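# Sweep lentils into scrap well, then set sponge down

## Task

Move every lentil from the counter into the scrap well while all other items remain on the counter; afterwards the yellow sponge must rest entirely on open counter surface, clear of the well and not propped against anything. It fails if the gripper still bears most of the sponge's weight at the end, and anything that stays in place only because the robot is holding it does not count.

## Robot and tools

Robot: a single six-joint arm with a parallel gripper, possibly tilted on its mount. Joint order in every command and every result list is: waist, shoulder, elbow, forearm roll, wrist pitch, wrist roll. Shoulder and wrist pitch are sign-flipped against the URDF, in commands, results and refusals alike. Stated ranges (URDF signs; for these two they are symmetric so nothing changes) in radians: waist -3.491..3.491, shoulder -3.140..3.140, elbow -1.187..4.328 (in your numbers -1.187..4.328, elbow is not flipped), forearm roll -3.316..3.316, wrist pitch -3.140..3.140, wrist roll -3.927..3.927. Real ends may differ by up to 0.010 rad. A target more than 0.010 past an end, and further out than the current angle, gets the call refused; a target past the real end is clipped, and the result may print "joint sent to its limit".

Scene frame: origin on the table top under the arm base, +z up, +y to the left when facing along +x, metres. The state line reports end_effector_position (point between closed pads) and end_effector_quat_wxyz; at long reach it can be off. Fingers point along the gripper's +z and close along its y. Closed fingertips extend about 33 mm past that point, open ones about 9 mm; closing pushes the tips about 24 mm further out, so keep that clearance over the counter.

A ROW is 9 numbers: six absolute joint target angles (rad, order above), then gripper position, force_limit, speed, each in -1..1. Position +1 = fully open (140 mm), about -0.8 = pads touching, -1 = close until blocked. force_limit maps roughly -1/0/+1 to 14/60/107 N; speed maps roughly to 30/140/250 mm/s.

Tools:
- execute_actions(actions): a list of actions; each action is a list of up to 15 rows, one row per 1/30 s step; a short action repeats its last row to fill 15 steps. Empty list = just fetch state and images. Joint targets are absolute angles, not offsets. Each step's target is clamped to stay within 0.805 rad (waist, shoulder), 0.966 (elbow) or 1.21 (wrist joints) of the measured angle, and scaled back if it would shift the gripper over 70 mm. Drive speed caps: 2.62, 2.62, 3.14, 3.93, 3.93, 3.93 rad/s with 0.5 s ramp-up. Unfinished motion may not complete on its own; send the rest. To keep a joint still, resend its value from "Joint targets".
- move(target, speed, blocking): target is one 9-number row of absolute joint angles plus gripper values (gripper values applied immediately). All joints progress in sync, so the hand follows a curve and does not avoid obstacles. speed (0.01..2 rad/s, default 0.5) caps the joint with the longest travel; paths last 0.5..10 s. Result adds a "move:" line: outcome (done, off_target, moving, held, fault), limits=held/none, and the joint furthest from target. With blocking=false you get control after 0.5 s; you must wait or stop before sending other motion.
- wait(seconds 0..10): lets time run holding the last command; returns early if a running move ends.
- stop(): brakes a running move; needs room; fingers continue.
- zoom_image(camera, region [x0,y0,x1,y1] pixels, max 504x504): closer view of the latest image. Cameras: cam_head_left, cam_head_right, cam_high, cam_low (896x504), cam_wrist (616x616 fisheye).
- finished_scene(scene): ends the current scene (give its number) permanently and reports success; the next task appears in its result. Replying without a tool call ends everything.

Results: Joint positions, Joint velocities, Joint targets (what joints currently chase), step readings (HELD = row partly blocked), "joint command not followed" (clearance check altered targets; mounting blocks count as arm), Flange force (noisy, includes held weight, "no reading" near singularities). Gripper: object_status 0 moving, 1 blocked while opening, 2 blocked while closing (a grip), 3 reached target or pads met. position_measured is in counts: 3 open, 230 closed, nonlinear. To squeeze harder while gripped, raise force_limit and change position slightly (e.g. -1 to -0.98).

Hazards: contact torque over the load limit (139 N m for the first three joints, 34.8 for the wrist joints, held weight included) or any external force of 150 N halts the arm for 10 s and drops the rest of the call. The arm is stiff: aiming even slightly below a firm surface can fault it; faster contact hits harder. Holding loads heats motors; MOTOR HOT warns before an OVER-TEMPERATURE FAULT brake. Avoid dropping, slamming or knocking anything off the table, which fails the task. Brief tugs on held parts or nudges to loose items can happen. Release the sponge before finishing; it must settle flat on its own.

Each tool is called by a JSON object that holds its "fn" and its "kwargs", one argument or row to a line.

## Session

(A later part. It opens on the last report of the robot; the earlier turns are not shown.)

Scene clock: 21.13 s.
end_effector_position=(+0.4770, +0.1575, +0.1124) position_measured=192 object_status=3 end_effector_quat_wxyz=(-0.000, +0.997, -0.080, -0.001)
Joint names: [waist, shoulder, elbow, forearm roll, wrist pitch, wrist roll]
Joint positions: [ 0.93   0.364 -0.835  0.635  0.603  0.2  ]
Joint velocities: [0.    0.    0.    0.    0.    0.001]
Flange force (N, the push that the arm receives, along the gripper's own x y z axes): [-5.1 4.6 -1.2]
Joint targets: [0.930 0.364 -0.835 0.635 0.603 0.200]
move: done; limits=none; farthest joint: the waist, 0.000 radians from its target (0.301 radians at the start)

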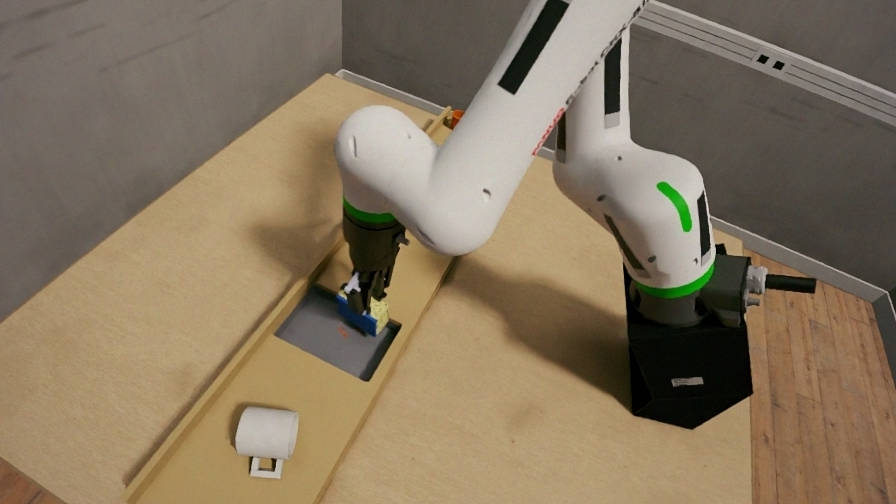

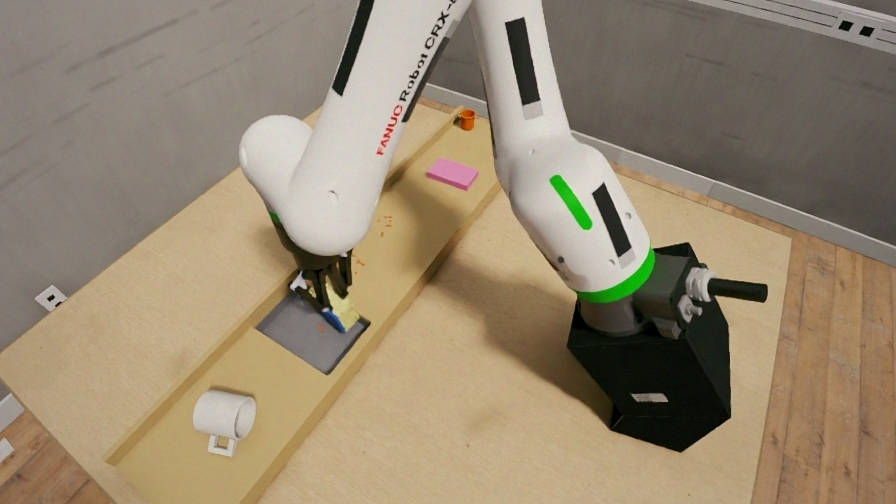

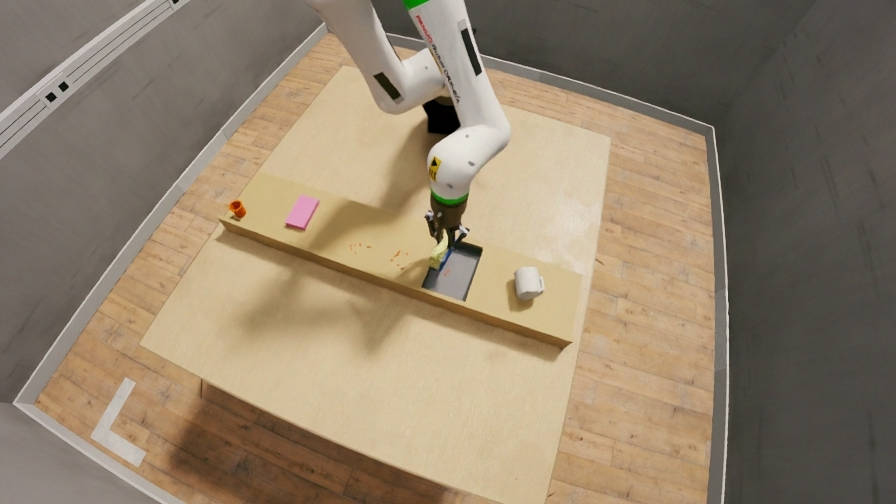

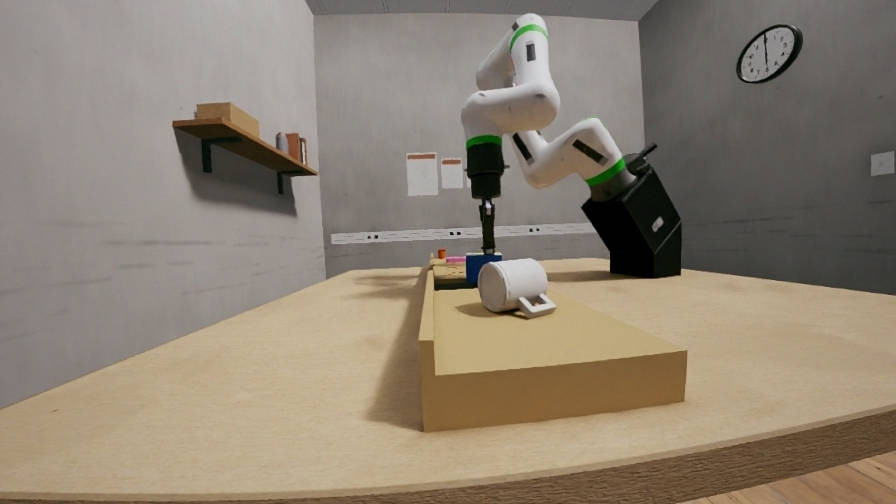

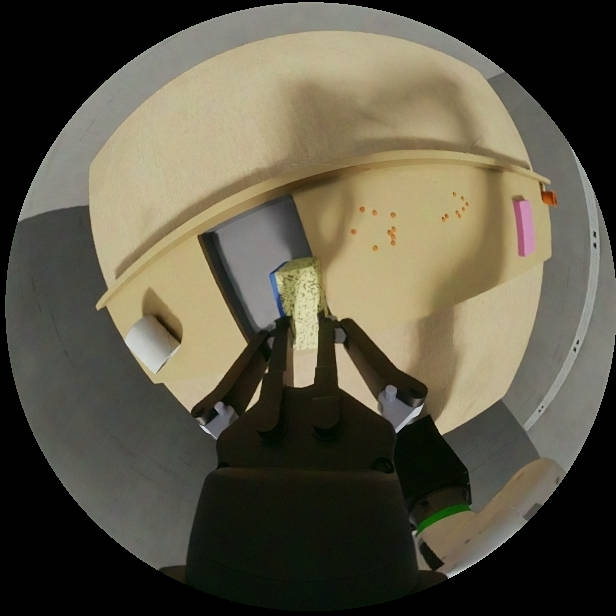

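{"fn": "move", "kwargs": {
  "target": [0.93,0.6,-0.835,0.55,0.8,0.3,-0.5,-1,-1]
}}

{"fn": "move", "kwargs": {
  "target": [-0.063,0.22,-0.372,-0.36,0.82,2.02,-0.5,-1,-1],
  "speed": 1
}}

{"fn": "move", "kwargs": {
  "target": [-0.063,0.111,-0.372,-0.4,0.72,2.06,-0.5,-1,-1],
  "speed": 0.15
}}

{"fn": "move", "kwargs": {
  "target": [0.208,0.2245,-0.5043,-0.162,0.628,1.67,-0.5,-1,-1],
  "speed": 0.35
}}

{"fn": "move", "kwargs": {
  "target": [0.472,0.295,-0.619,0.126,0.578,1.225,-0.5,-1,-1],
  "speed": 0.35
}}

{"fn": "move", "kwargs": {
  "target": [0.822,0.277,-0.668,0.4975,0.618,0.63,-0.5,-1,-1],
  "speed": 0.35
}}

Scene clock: 22.63 s.
end_effector_position=(+0.4872, +0.1058, +0.1845) position_measured=192 object_status=3 end_effector_quat_wxyz=(+0.008, +0.994, -0.105, +0.021)
Joint names: [waist, shoulder, elbow, forearm roll, wrist pitch, wrist roll]
Joint positions: [ 0.93   0.6   -0.835  0.55   0.8    0.3  ]
Joint velocities: [-0.    -0.001  0.    -0.002  0.     0.   ]
Flange force (N, the push that the arm receives, along the gripper's own x y z axes): [-8.3 3.4 -3.0]
Joint targets: [0.930 0.600 -0.835 0.550 0.800 0.300]
move: done; limits=none; farthest joint: the waist, 0.000 radians from its target (0.000 radians at the start)

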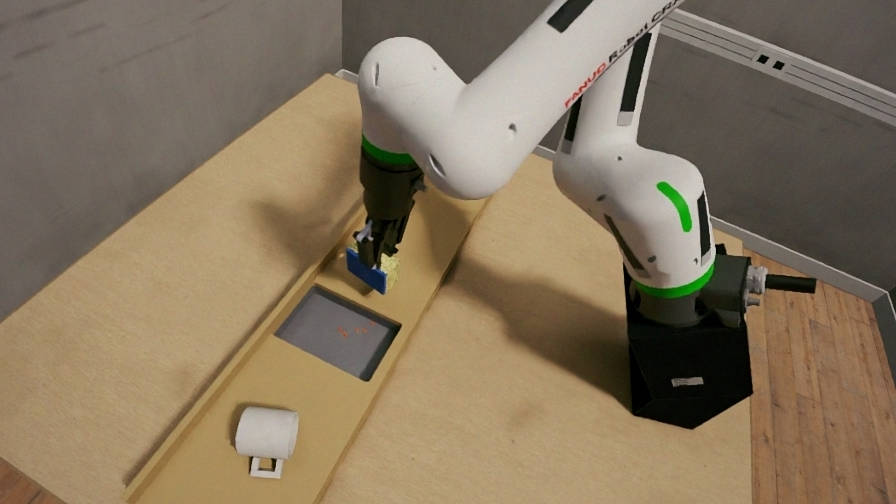

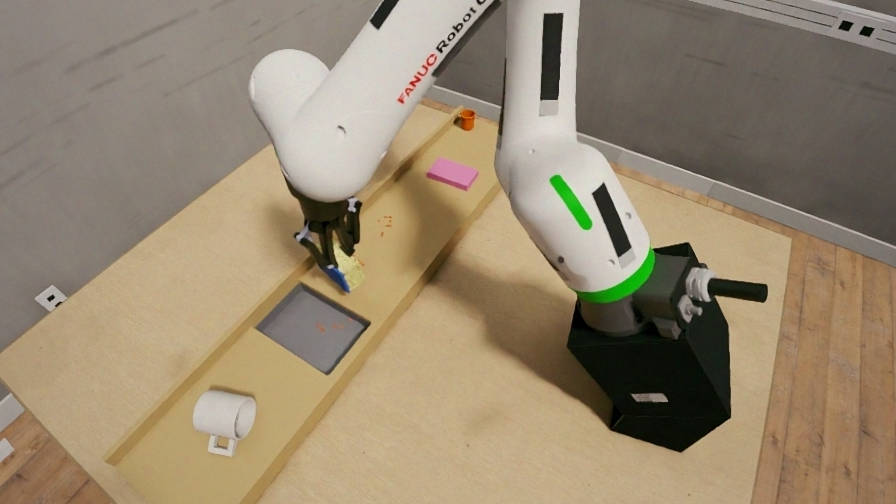

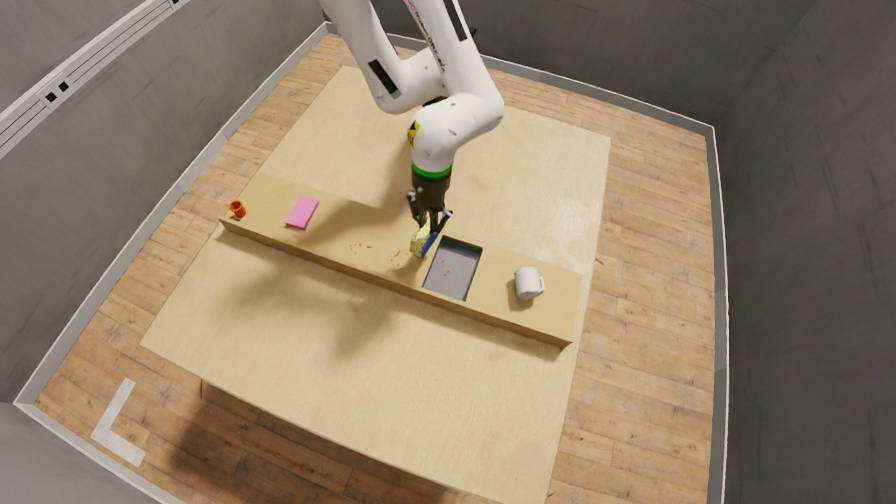

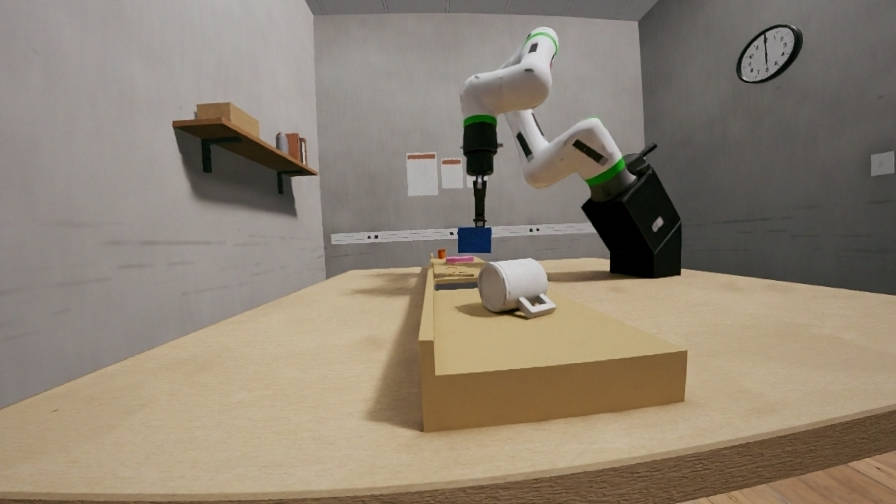

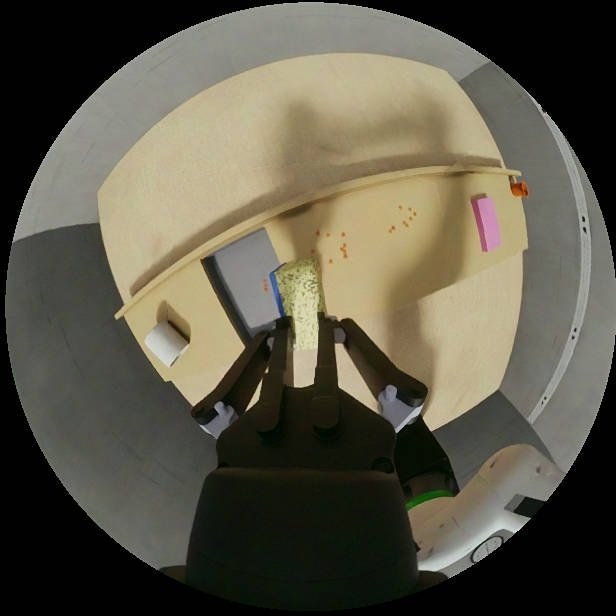

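Scene clock: 24.87 s.
end_effector_position=(+0.5312, -0.1424, +0.1607) position_measured=192 object_status=3 end_effector_quat_wxyz=(-0.000, +1.000, +0.031, +0.000)
Joint names: [waist, shoulder, elbow, forearm roll, wrist pitch, wrist roll]
Joint positions: [-0.063  0.22  -0.372 -0.36   0.82   2.02 ]
Joint velocities: [-0.    -0.     0.    -0.    -0.001  0.001]
Flange force (N, the push that the arm receives, along the gripper's own x y z axes): [-6.4 -4.1 -5.8]
Joint targets: [-0.063 0.220 -0.372 -0.360 0.820 2.020]
move: done; limits=none; farthest joint: the waist, 0.000 radians from its target (0.993 radians at the start)

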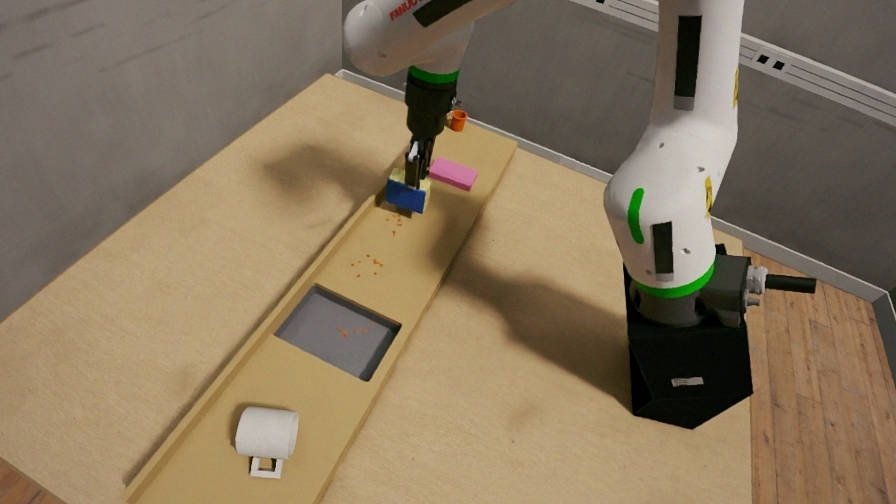

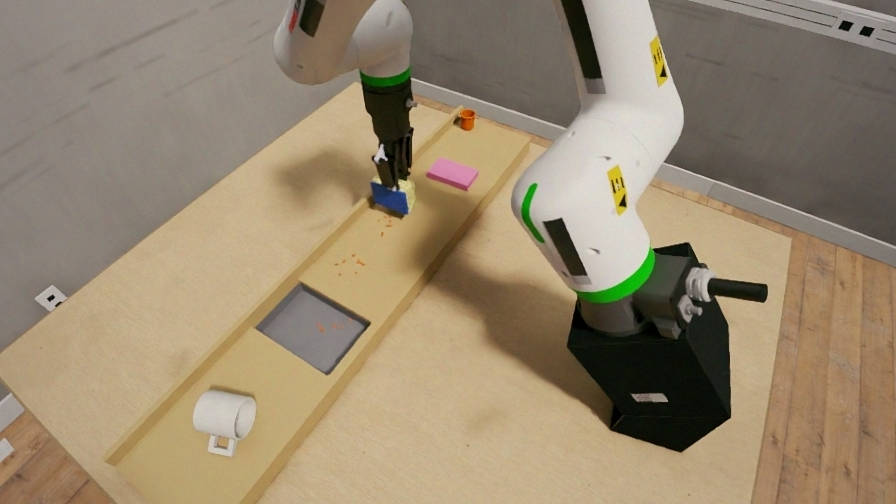

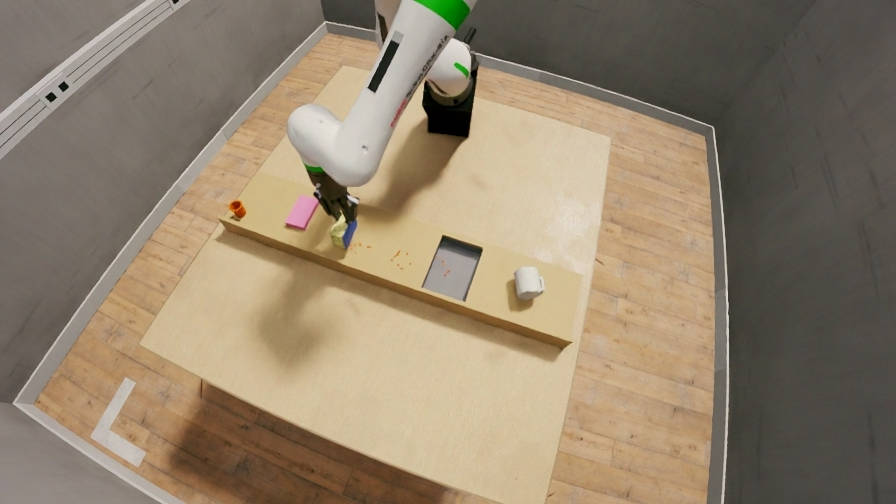

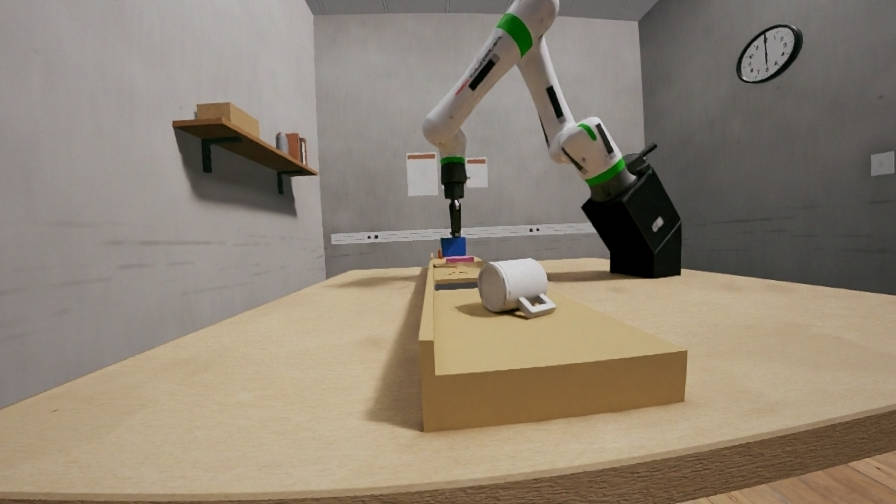

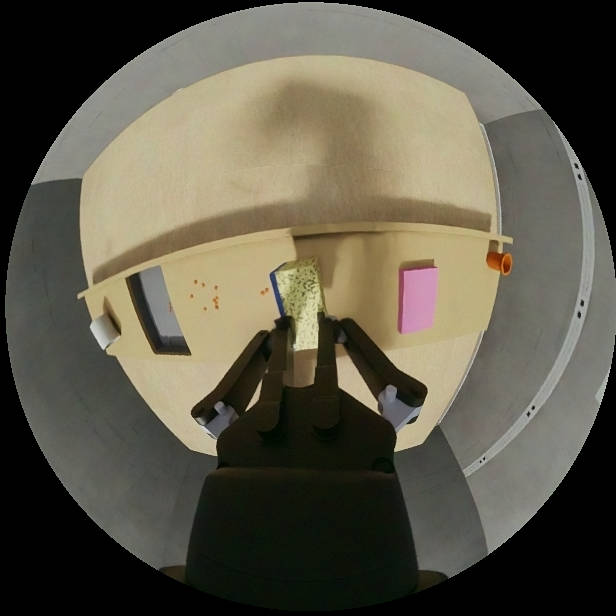

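Scene clock: 25.90 s.
end_effector_position=(+0.5272, -0.1535, +0.1112) position_measured=192 object_status=3 end_effector_quat_wxyz=(+0.000, +1.000, +0.022, -0.001)
Joint names: [waist, shoulder, elbow, forearm roll, wrist pitch, wrist roll]
Joint positions: [-0.063  0.111 -0.372 -0.4    0.72   2.06 ]
Joint velocities: [ 0.    -0.001 -0.     0.001 -0.    -0.   ]
Flange force (N, the push that the arm receives, along the gripper's own x y z axes): [-5.8 -3.6 -8.6]
Joint targets: [-0.063 0.111 -0.372 -0.400 0.720 2.060]
move: done; limits=none; farthest joint: the waist, 0.000 radians from its target (0.000 radians at the start)

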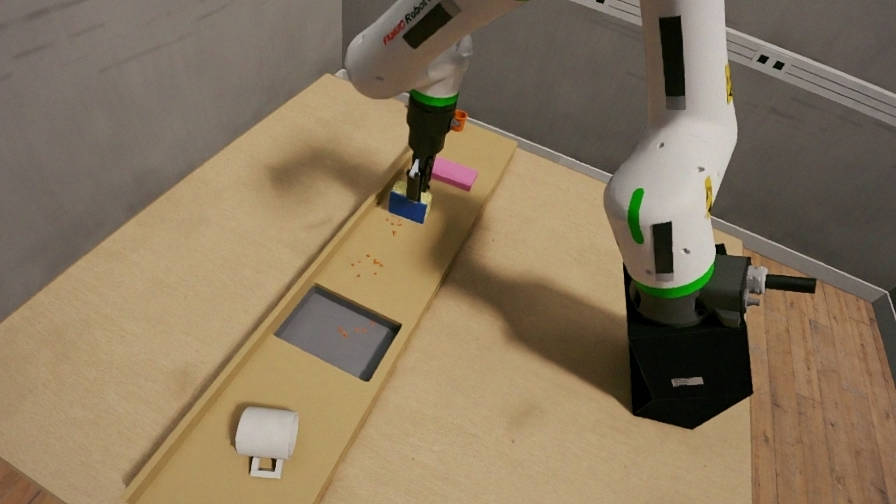

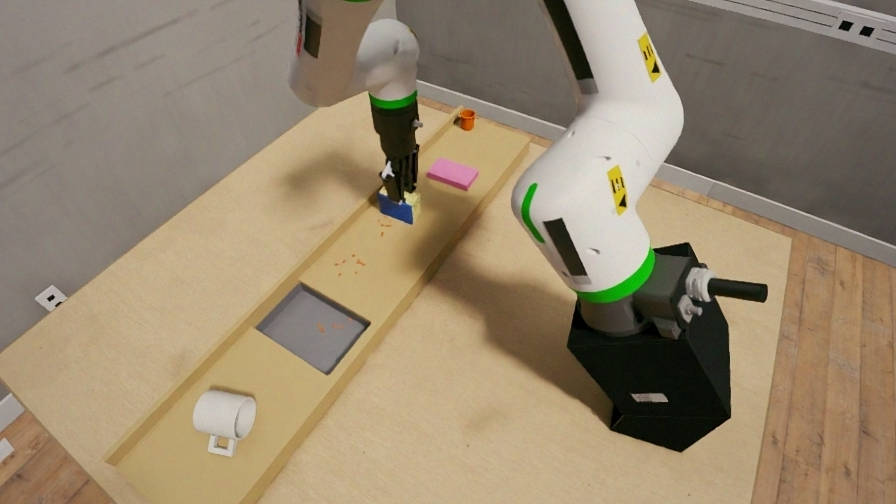

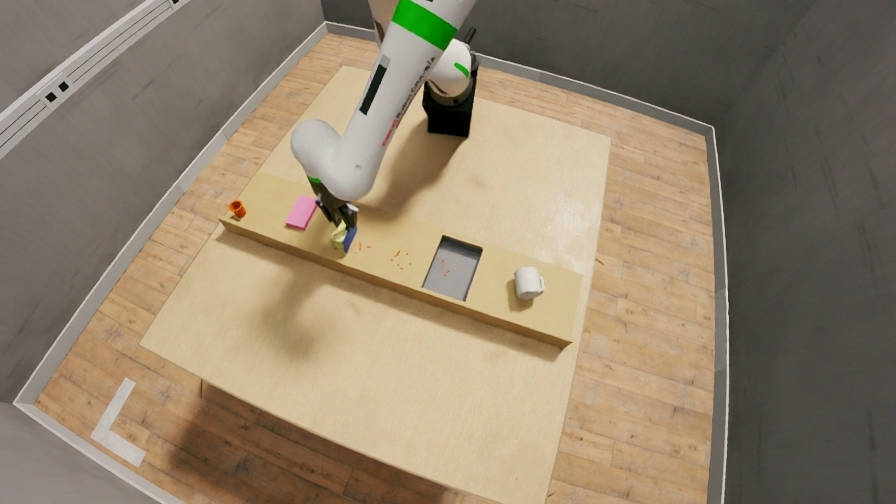

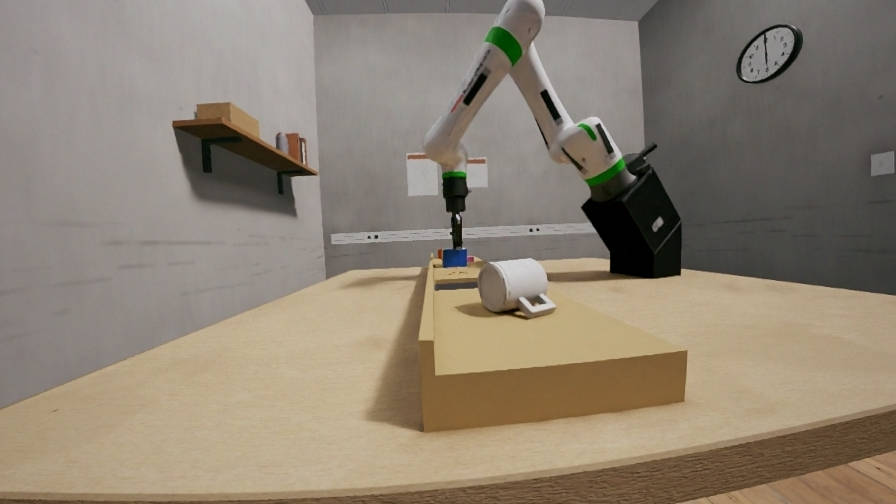

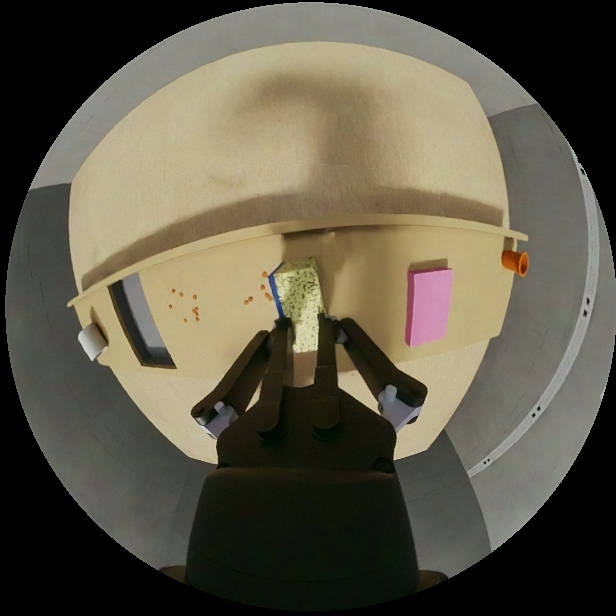

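Scene clock: 27.37 s.
end_effector_position=(+0.5319, -0.0699, +0.1109) position_measured=192 object_status=3 end_effector_quat_wxyz=(+0.000, +1.000, +0.025, -0.001)
Joint names: [waist, shoulder, elbow, forearm roll, wrist pitch, wrist roll]
Joint positions: [ 0.208  0.224 -0.504 -0.162  0.628  1.67 ]
Joint velocities: [ 0.     0.001 -0.    -0.002 -0.001  0.   ]
Flange force (N, the push that the arm receives, along the gripper's own x y z axes): [-6.8 -1.3 -8.5]
Joint targets: [0.208 0.225 -0.504 -0.162 0.628 1.670]
move: done; limits=none; farthest joint: the waist, 0.000 radians from its target (0.271 radians at the start)

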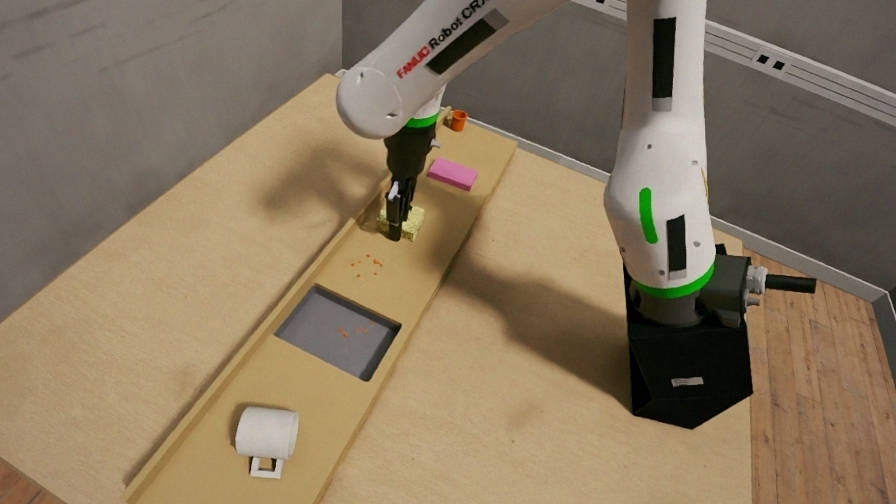

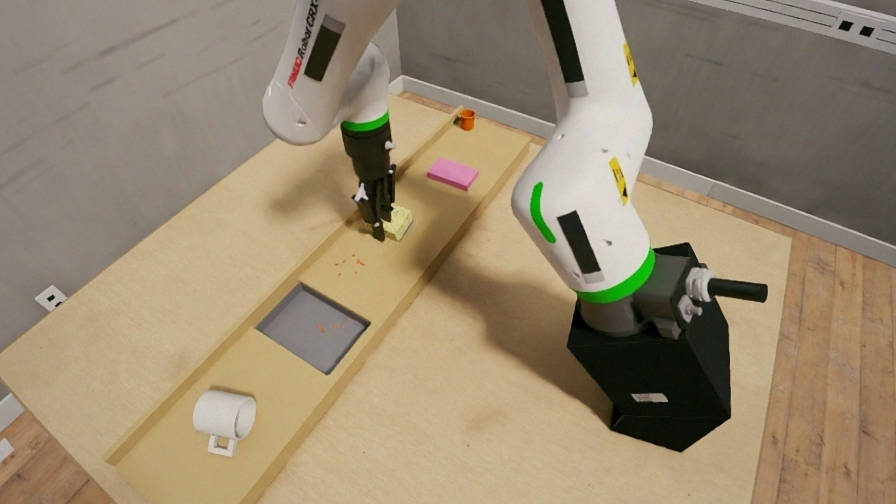

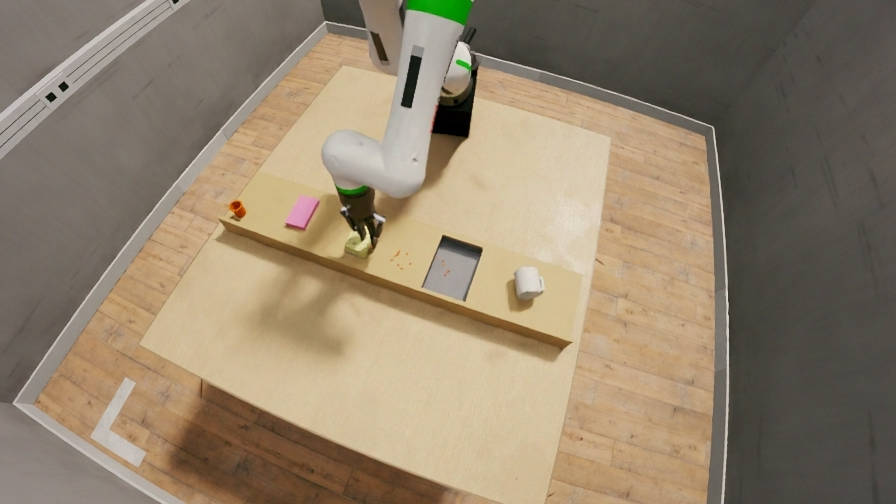

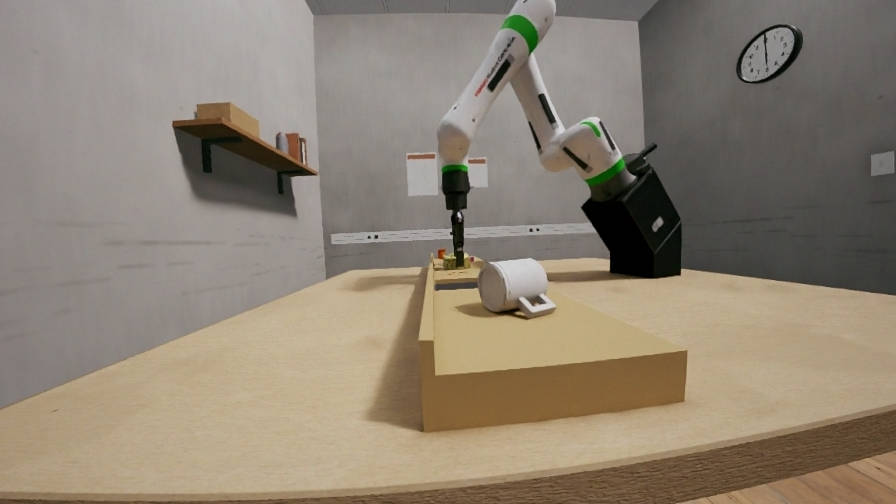

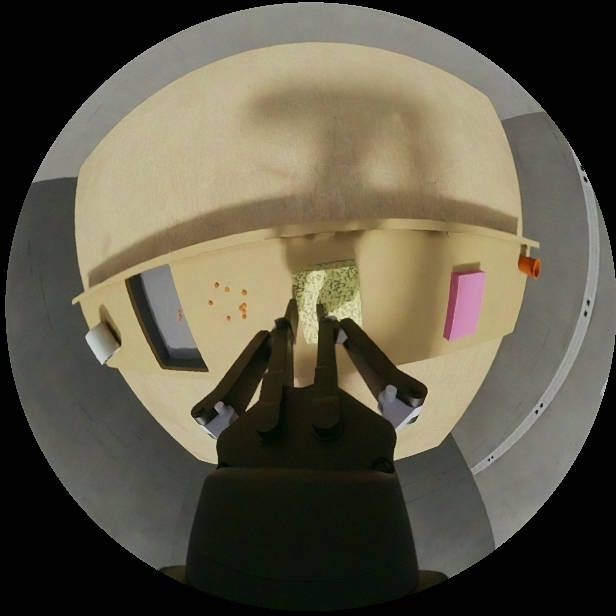

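Scene clock: 29.00 s.
end_effector_position=(+0.5323, +0.0116, +0.1106) position_measured=192 object_status=3 end_effector_quat_wxyz=(-0.000, +1.000, +0.024, -0.000)
Joint names: [waist, shoulder, elbow, forearm roll, wrist pitch, wrist roll]
Joint positions: [ 0.472  0.295 -0.619  0.126  0.578  1.225]
Joint velocities: [ 0.    -0.001 -0.     0.     0.    -0.   ]
Flange force (N, the push that the arm receives, along the gripper's own x y z axes): [-7.4 -3.5 -7.0]
Joint targets: [0.472 0.295 -0.619 0.126 0.578 1.225]
move: done; limits=none; farthest joint: the waist, 0.000 radians from its target (0.264 radians at the start)

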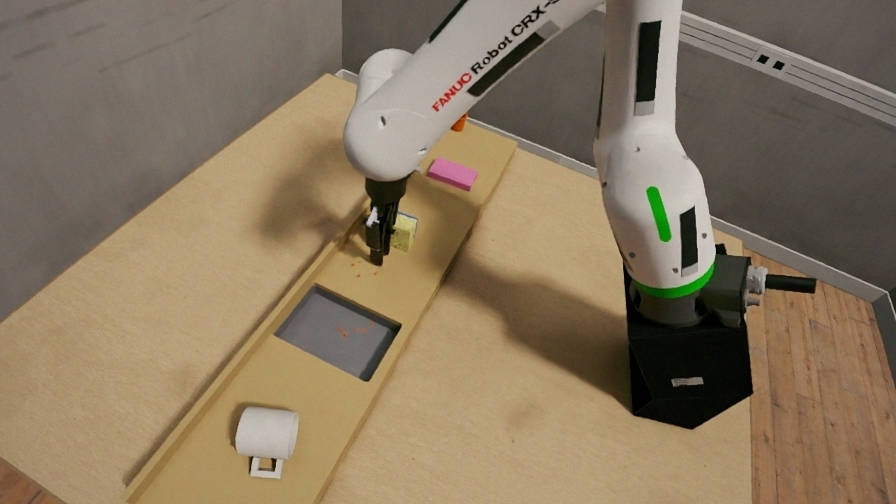

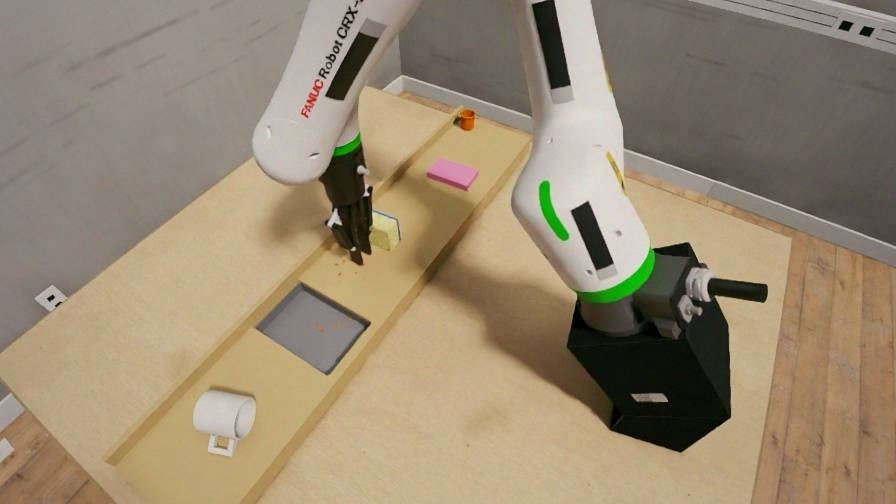

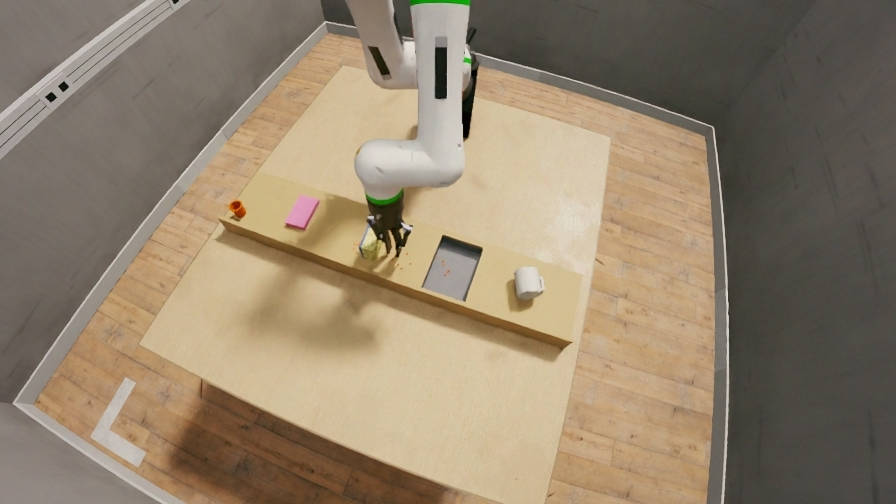

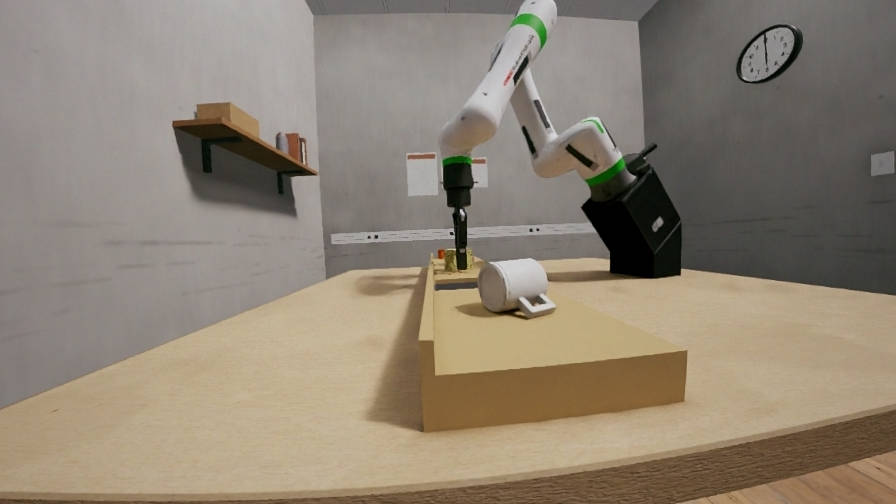

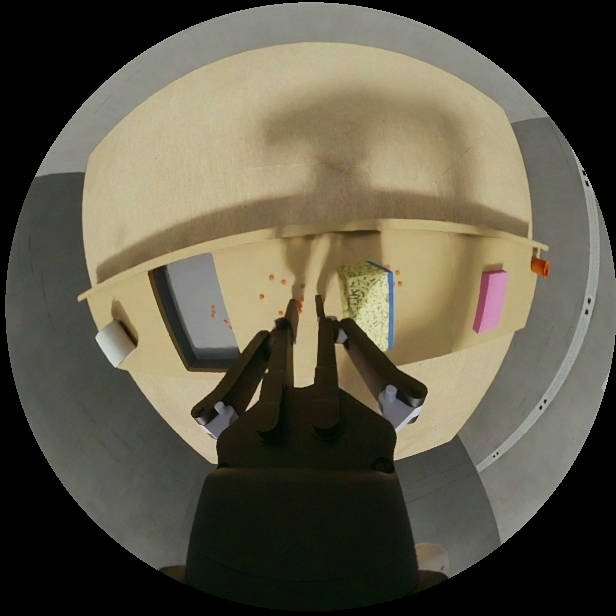

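Scene clock: 31.07 s.
end_effector_position=(+0.5323, +0.1453, +0.1104) position_measured=192 object_status=3 end_effector_quat_wxyz=(-0.001, +1.000, +0.024, -0.001)
Joint names: [waist, shoulder, elbow, forearm roll, wrist pitch, wrist roll]
Joint positions: [ 0.822  0.277 -0.668  0.497  0.618  0.63 ]
Joint velocities: [ 0.     0.001 -0.    -0.     0.     0.001]
Flange force (N, the push that the arm receives, along the gripper's own x y z axes): [-8.1 4.7 -2.5]
Joint targets: [0.822 0.277 -0.668 0.498 0.618 0.630]
move: done; limits=none; farthest joint: the waist, 0.000 radians from its target (0.350 radians at the start)

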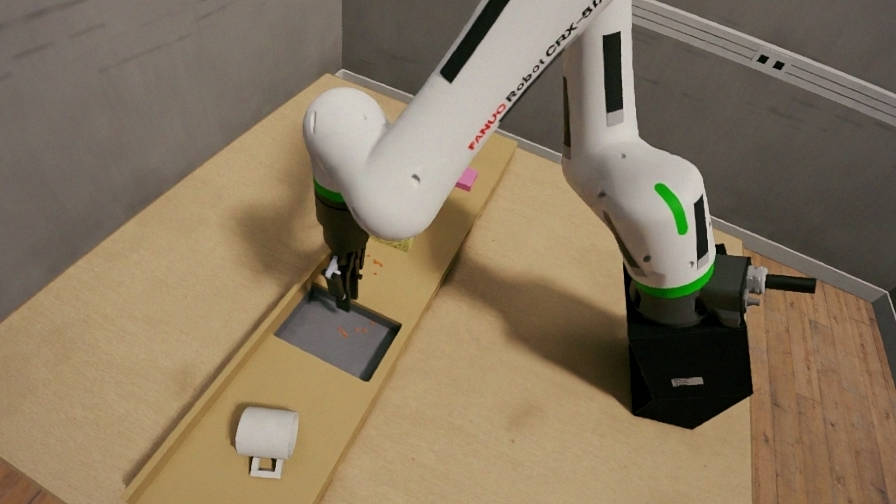

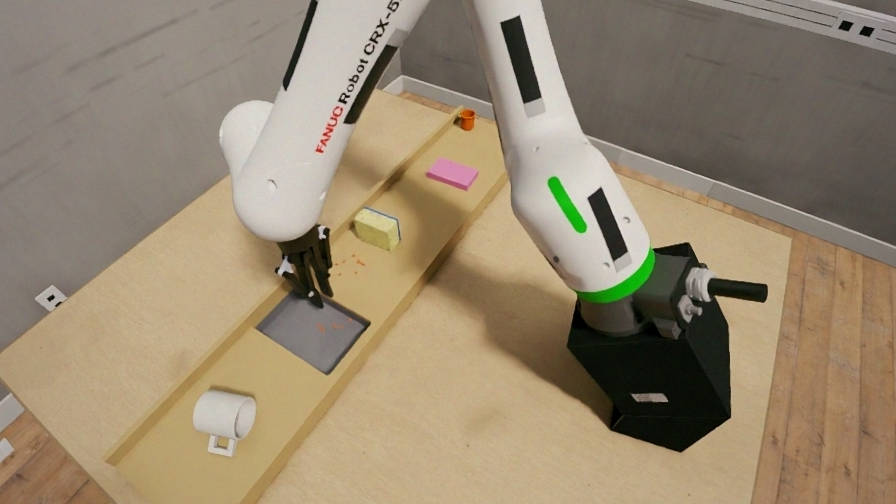

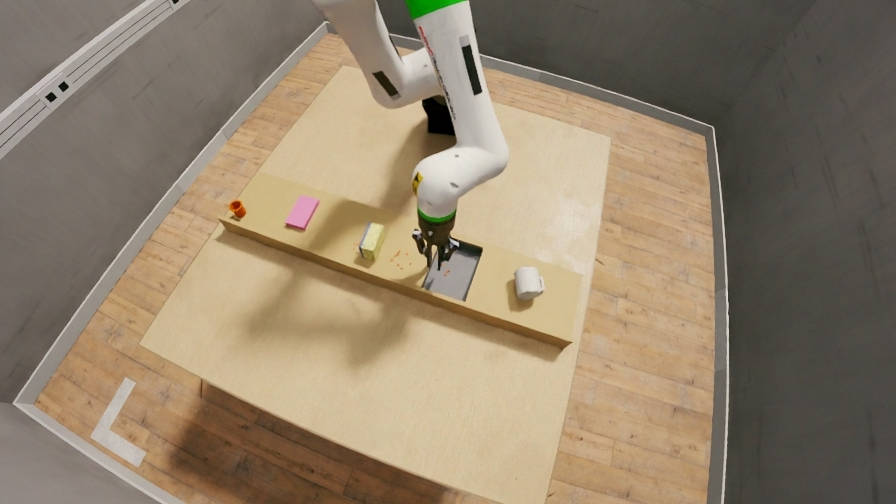

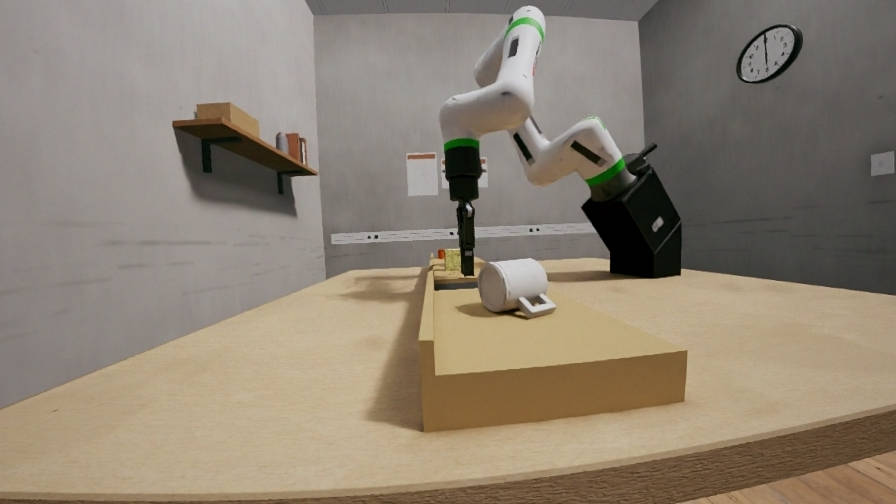

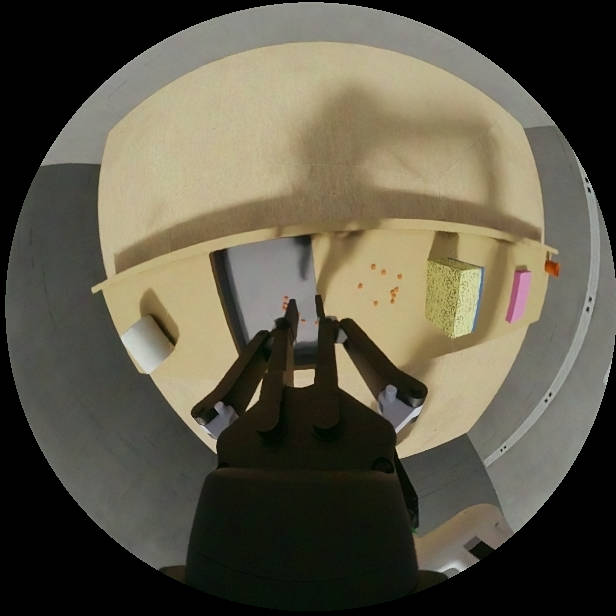

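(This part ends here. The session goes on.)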